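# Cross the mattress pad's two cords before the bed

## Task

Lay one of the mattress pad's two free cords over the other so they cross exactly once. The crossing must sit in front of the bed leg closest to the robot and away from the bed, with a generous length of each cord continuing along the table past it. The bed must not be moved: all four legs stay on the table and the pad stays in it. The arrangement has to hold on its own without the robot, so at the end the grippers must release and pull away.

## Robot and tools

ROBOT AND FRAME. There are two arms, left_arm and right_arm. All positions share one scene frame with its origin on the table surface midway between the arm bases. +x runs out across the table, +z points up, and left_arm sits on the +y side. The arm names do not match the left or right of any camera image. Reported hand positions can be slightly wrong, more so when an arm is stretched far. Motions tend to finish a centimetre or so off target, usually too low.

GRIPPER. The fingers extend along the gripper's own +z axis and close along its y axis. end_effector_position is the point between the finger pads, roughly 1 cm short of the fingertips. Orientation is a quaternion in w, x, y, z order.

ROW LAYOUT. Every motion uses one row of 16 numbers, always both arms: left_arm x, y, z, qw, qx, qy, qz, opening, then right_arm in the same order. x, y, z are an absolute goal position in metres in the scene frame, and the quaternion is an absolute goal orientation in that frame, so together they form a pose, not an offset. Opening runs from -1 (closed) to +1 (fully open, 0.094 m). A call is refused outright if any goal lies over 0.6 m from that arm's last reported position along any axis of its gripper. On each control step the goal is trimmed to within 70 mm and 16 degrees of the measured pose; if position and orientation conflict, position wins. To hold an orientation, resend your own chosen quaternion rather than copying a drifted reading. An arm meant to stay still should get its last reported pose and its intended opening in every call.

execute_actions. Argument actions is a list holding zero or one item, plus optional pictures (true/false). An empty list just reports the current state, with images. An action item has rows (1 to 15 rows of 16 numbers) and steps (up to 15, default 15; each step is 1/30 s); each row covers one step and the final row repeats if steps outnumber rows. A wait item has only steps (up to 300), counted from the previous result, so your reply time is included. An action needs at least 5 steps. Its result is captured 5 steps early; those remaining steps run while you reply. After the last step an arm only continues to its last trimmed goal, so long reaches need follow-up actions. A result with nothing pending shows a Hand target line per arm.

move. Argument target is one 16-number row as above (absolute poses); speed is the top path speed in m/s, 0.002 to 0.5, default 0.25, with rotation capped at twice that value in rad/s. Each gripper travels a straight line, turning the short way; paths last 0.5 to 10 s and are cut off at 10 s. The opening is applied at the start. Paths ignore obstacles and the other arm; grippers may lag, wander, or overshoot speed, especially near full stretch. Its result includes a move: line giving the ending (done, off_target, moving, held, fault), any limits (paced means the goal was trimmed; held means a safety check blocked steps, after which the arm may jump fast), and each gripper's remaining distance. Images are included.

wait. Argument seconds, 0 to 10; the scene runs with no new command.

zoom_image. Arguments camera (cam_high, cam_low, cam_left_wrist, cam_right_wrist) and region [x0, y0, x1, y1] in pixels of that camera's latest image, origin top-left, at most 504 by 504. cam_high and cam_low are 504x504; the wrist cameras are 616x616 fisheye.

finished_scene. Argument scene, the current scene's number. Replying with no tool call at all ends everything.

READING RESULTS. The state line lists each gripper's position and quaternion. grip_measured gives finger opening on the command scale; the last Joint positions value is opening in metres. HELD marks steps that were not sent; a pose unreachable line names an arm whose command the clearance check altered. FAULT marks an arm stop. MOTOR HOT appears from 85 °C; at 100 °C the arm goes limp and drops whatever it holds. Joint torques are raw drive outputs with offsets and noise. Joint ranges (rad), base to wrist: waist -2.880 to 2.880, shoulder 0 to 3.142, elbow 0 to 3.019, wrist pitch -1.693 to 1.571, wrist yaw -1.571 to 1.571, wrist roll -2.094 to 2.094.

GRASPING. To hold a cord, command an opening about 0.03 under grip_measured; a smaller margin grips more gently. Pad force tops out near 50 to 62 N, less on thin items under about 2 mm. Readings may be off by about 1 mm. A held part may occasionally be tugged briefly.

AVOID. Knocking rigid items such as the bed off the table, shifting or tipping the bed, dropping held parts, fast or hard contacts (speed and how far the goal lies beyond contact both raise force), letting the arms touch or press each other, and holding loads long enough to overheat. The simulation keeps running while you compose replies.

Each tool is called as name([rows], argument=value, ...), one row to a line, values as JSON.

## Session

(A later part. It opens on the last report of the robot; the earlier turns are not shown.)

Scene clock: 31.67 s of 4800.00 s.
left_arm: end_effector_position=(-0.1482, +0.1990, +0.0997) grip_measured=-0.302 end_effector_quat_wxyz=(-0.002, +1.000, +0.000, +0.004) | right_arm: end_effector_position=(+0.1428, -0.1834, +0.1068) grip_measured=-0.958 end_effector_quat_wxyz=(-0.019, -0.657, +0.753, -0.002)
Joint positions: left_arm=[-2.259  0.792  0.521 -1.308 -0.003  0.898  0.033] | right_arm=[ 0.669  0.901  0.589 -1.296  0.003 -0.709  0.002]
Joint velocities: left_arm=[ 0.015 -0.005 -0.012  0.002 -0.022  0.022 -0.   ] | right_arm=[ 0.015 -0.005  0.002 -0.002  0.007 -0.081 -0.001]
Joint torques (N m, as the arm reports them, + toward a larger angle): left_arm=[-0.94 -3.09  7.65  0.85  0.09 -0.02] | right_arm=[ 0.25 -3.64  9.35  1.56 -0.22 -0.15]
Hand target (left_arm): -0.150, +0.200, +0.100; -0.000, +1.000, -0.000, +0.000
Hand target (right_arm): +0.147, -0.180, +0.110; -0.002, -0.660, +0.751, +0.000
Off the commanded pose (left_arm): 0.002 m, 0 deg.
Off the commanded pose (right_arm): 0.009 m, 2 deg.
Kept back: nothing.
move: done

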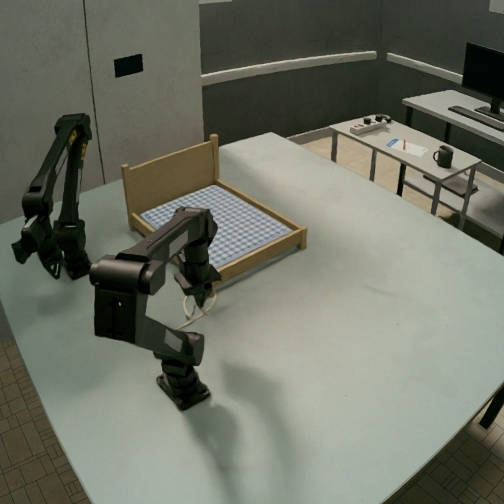

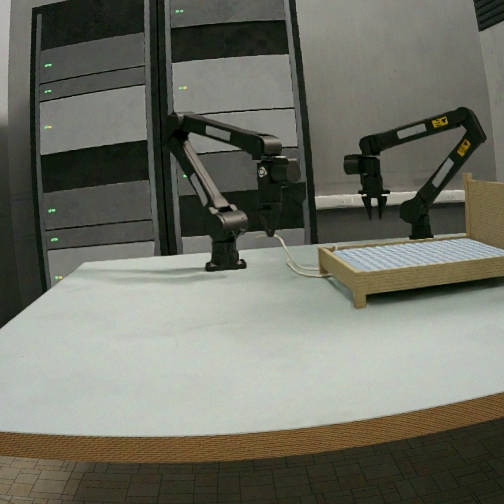

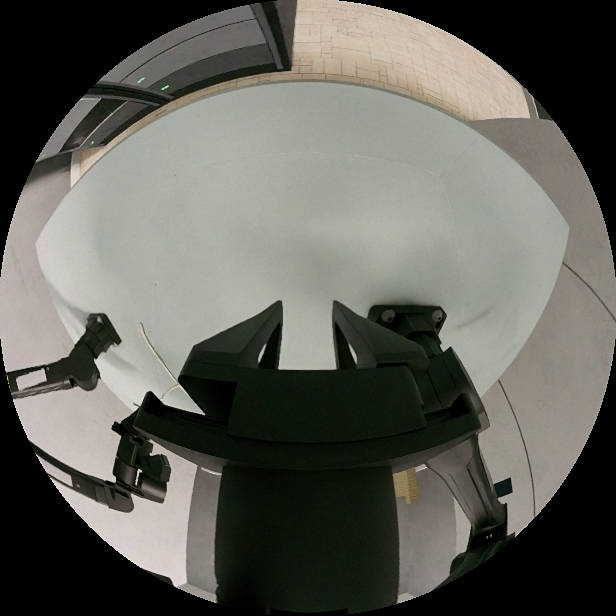

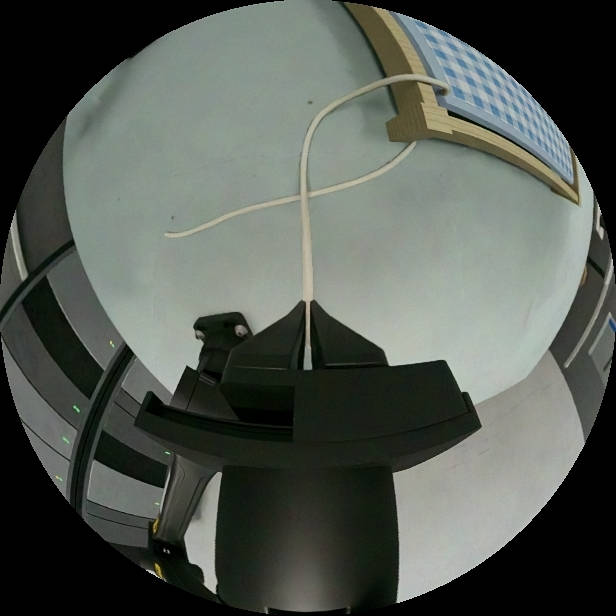

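move(target=[-0.15,0.2,0.1,0,1,0,0,-0.3,0.16,-0.24,0.006,0,-0.7071,0.7071,0,-0.98], speed=0.12)

execute_actions([
  {"rows":[[-0.15,0.2,0.1,0,1,0,0,-0.3,0.16,-0.24,0.006,0,-0.7071,0.7071,0,-0.2]],"steps":8},
])

move(target=[-0.15,0.2,0.1,0,1,0,0,-0.3,0.17,-0.26,0.13,0,-0.7071,0.7071,0,-0.2])

move(target=[-0.15,0.2,0.1,0,1,0,0,-0.3,0.2,-0.5,0.16,0,-0.4,0.9165,0,-0.2])

Scene clock: 33.43 s of 4800.00 s.
left_arm: end_effector_position=(-0.1482, +0.1990, +0.0997) grip_measured=-0.302 end_effector_quat_wxyz=(-0.002, +1.000, +0.000, +0.004) | right_arm: end_effector_position=(+0.1515, -0.2422, +0.0067) grip_measured=-0.958 end_effector_quat_wxyz=(+0.009, +0.705, -0.710, -0.002)
Joint positions: left_arm=[-2.259  0.792  0.521 -1.308 -0.003  0.898  0.033] | right_arm=[ 0.371  0.989  0.337 -0.937  0.003 -1.136  0.002]
Joint velocities: left_arm=[ 0.005 -0.005 -0.007 -0.012  0.037 -0.037 -0.001] | right_arm=[-0.005  0.005 -0.007 -0.002  0.037 -0.066 -0.001]
Joint torques (N m, as the arm reports them, + toward a larger angle): left_arm=[-0.99 -3.13  7.63  0.84  0.09 -0.02] | right_arm=[ 0.4  -1.92  8.2   1.59 -0.25 -0.12]
Hand target (left_arm): -0.150, +0.200, +0.100; -0.000, +1.000, -0.000, +0.000
Hand target (right_arm): +0.157, -0.240, +0.007; +0.001, +0.707, -0.707, -0.001
Off the commanded pose (left_arm): 0.002 m, 0 deg.
Off the commanded pose (right_arm): 0.009 m, 1 deg.
Kept back: nothing.
move: done

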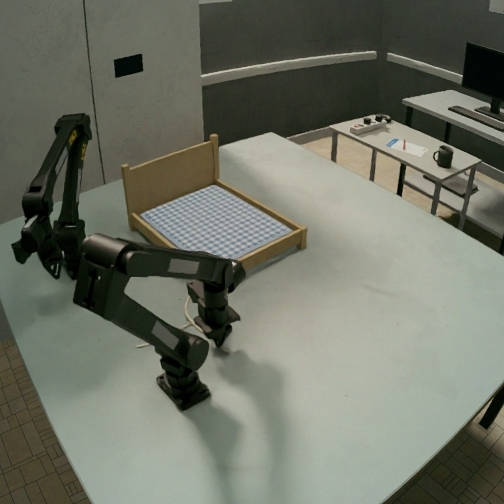

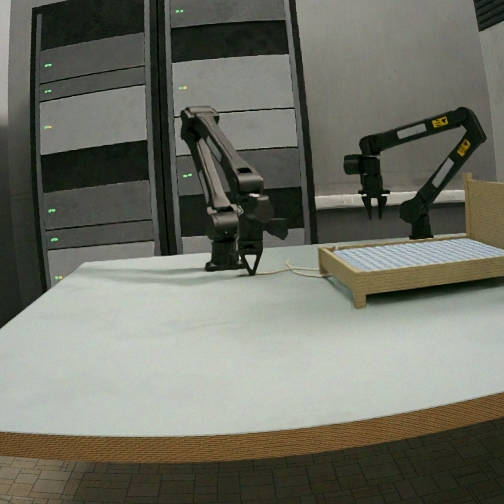

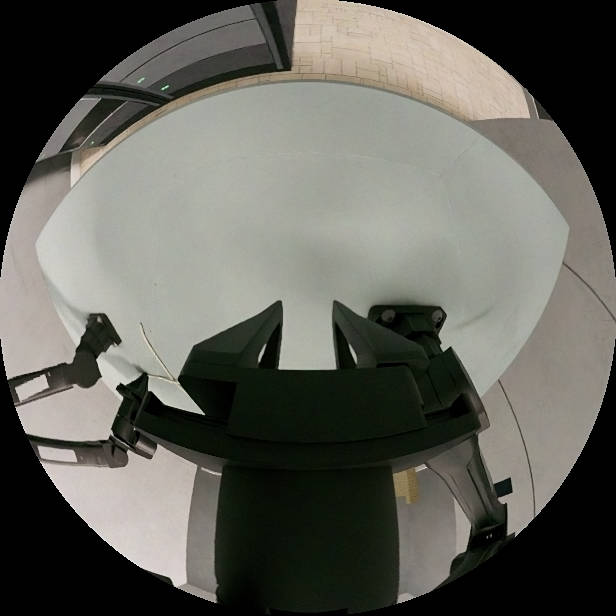

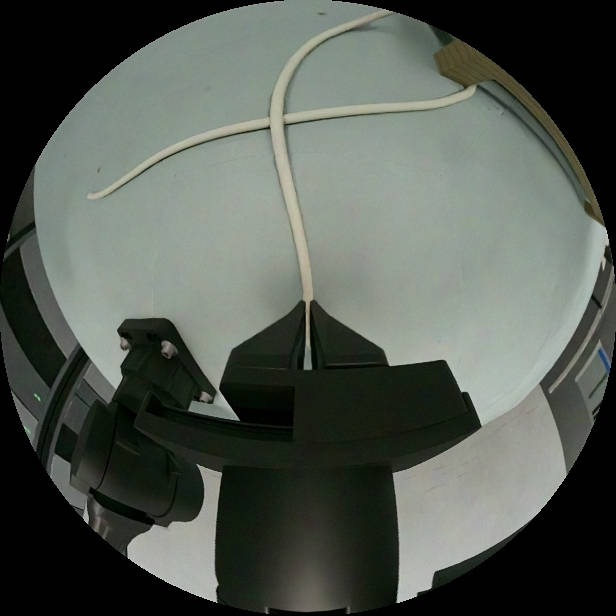

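Scene clock: 33.53 s of 4800.00 s.
left_arm: end_effector_position=(-0.1482, +0.1990, +0.0997) grip_measured=-0.302 end_effector_quat_wxyz=(-0.002, +1.000, +0.000, +0.004) | right_arm: end_effector_position=(+0.1529, -0.2420, +0.0062) grip_measured=-0.263 end_effector_quat_wxyz=(+0.007, +0.705, -0.709, -0.001)
Joint positions: left_arm=[-2.259  0.792  0.521 -1.308 -0.003  0.898  0.033] | right_arm=[ 0.369  0.992  0.337 -0.93   0.003 -1.14   0.035]
Joint velocities: left_arm=[ 0.015 -0.005 -0.012 -0.007 -0.037 -0.007  0.   ] | right_arm=[-0.054  0.034 -0.017  0.085  0.007 -0.022  0.123]
Joint torques (N m, as the arm reports them, + toward a larger angle): left_arm=[-0.93 -3.11  7.65  0.83  0.09 -0.02] | right_arm=[ 0.26 -1.74  8.27  1.45 -0.21 -0.15]
Steps of this call (steps 1 to 3: the first 3 steps of this action). Readings (end_effector_position):
1: left_arm (-0.1482, +0.1990, +0.0997) | right_arm (+0.1519, -0.2421, +0.0066)
2: left_arm (-0.1482, +0.1990, +0.0997) | right_arm (+0.1525, -0.2420, +0.0064)
3: the state above

Scene clock: 34.83 s of 4800.00 s.
left_arm: end_effector_position=(-0.1482, +0.1990, +0.0997) grip_measured=-0.302 end_effector_quat_wxyz=(-0.002, +1.000, +0.000, +0.004) | right_arm: end_effector_position=(+0.1631, -0.2608, +0.1140) grip_measured=-0.202 end_effector_quat_wxyz=(+0.012, +0.705, -0.709, -0.005)
Joint positions: left_arm=[-2.259  0.792  0.521 -1.308 -0.003  0.898  0.033] | right_arm=[ 0.245  0.81   0.567 -1.355  0.003 -1.262  0.037]
Joint velocities: left_arm=[-0.024  0.005  0.017  0.012 -0.037 -0.051  0.001] | right_arm=[-0.005 -0.015 -0.022 -0.017  0.066 -0.022 -0.   ]
Joint torques (N m, as the arm reports them, + toward a larger angle): left_arm=[-0.96 -3.1   7.66  0.84  0.09 -0.02] | right_arm=[ 0.36 -2.51 11.8   0.08 -0.24 -0.17]
Hand target (left_arm): -0.150, +0.200, +0.100; -0.000, +1.000, -0.000, +0.000
Hand target (right_arm): +0.171, -0.259, +0.129; +0.000, +0.707, -0.707, -0.000
Off your previous action's commanded pose (left_arm): 0.002 m, 0 deg at its last step (step 5 of this call).
Off your previous action's commanded pose (right_arm): 0.007 m, 1 deg at its last step (step 5 of this call).
Off the commanded pose (left_arm): 0.002 m, 0 deg.
Off the commanded pose (right_arm): 0.017 m, 2 deg.
Kept back: nothing.
move: off_target (right_arm)

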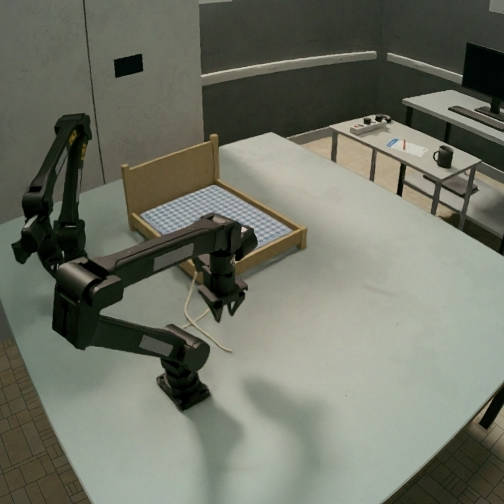

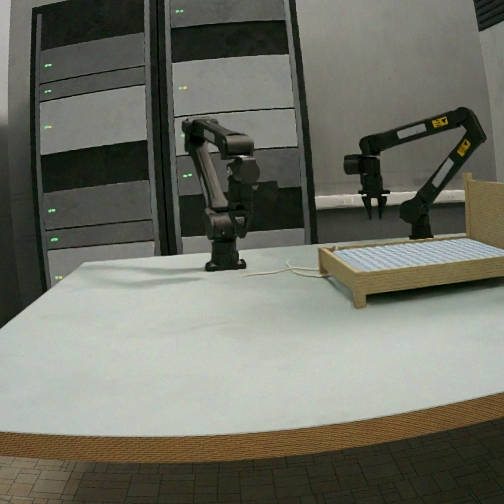

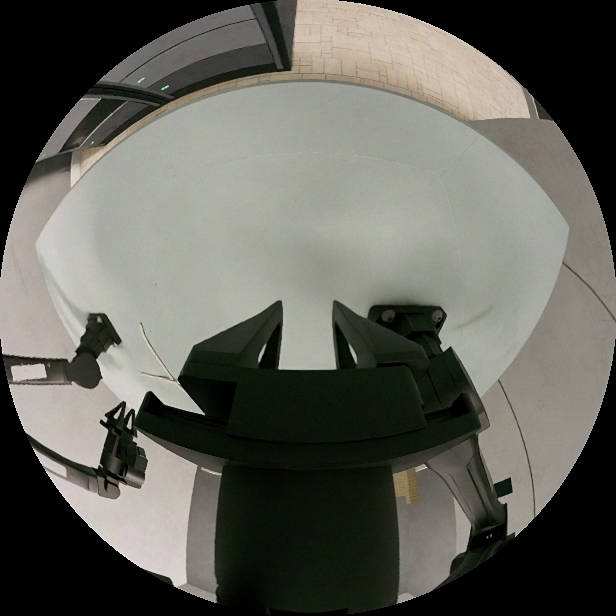

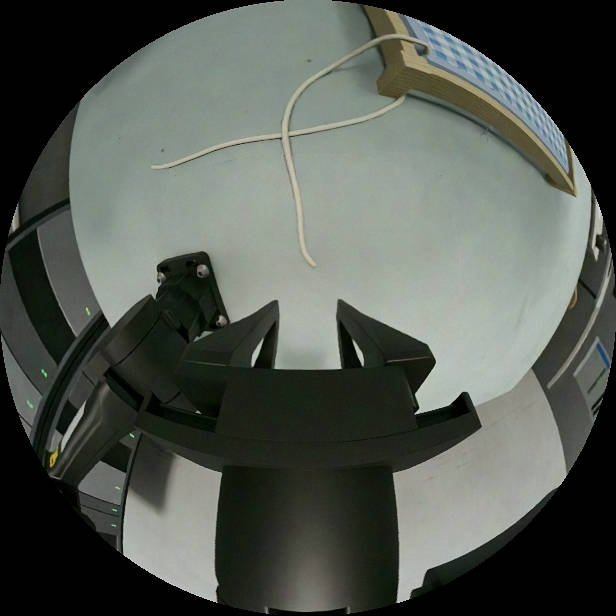

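Scene clock: 36.70 s of 4800.00 s.
left_arm: end_effector_position=(-0.1482, +0.1990, +0.0997) grip_measured=-0.302 end_effector_quat_wxyz=(-0.002, +1.000, +0.000, +0.004) | right_arm: end_effector_position=(+0.1823, -0.4832, +0.1459) grip_measured=-0.202 end_effector_quat_wxyz=(-0.014, -0.401, +0.916, +0.028)
Joint positions: left_arm=[-2.259  0.792  0.521 -1.308 -0.003  0.898  0.033] | right_arm=[-0.799  1.073  0.796 -1.356  0.003 -1.567  0.037]
Joint velocities: left_arm=[-0.005 -0.015 -0.002 -0.002  0.022  0.037 -0.   ] | right_arm=[-0.005 -0.015  0.002 -0.017 -0.066  0.007 -0.001]
Joint torques (N m, as the arm reports them, + toward a larger angle): left_arm=[-0.97 -3.12  7.65  0.84  0.09 -0.02] | right_arm=[ 0.94 -5.11 12.48  1.22 -0.26 -0.08]
Hand target (left_arm): -0.150, +0.200, +0.100; -0.000, +1.000, -0.000, +0.000
Hand target (right_arm): +0.197, -0.496, +0.160; -0.002, -0.400, +0.917, +0.005
Off the commanded pose (left_arm): 0.002 m, 0 deg.
Off the commanded pose (right_arm): 0.028 m, 4 deg.
Kept back: nothing.
move: off_target (right_arm)

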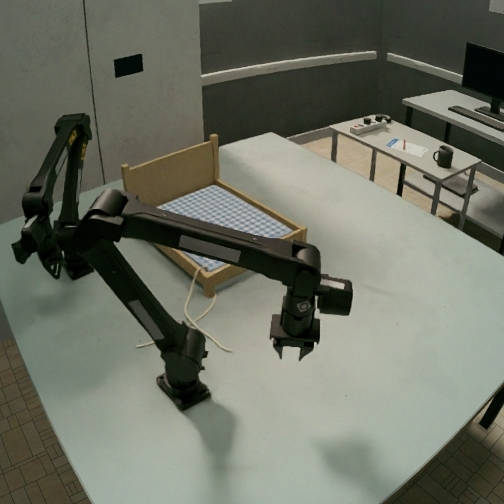

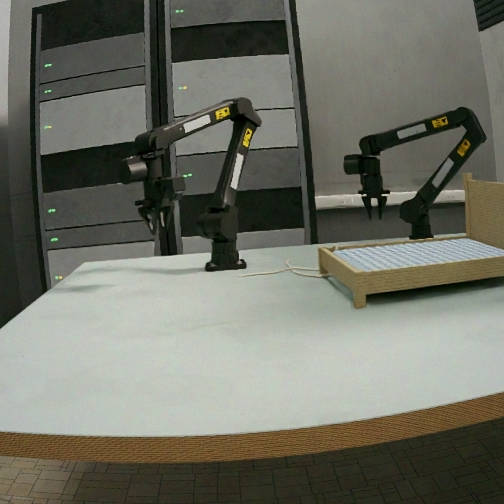

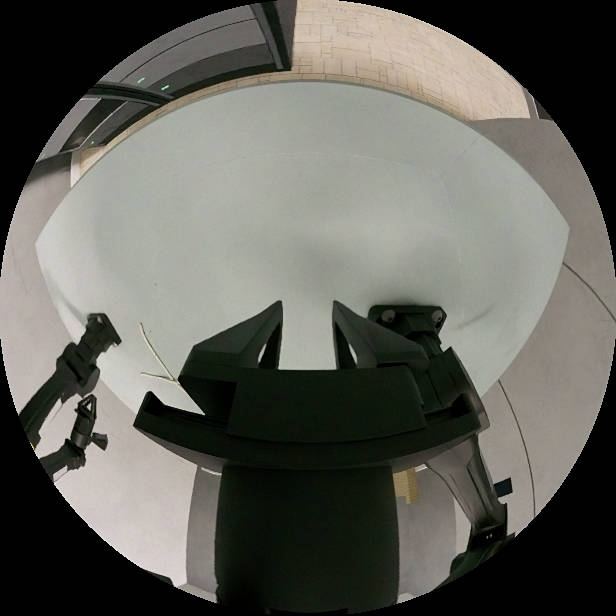

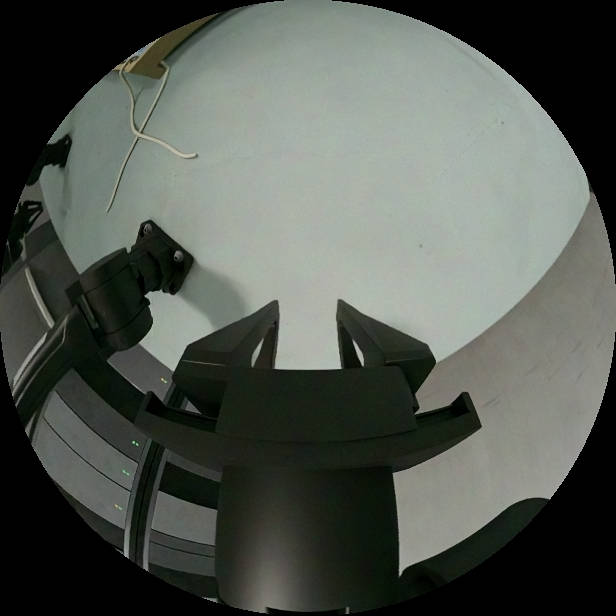

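finished_scene(scene=1)

The scene is finished: the task was done.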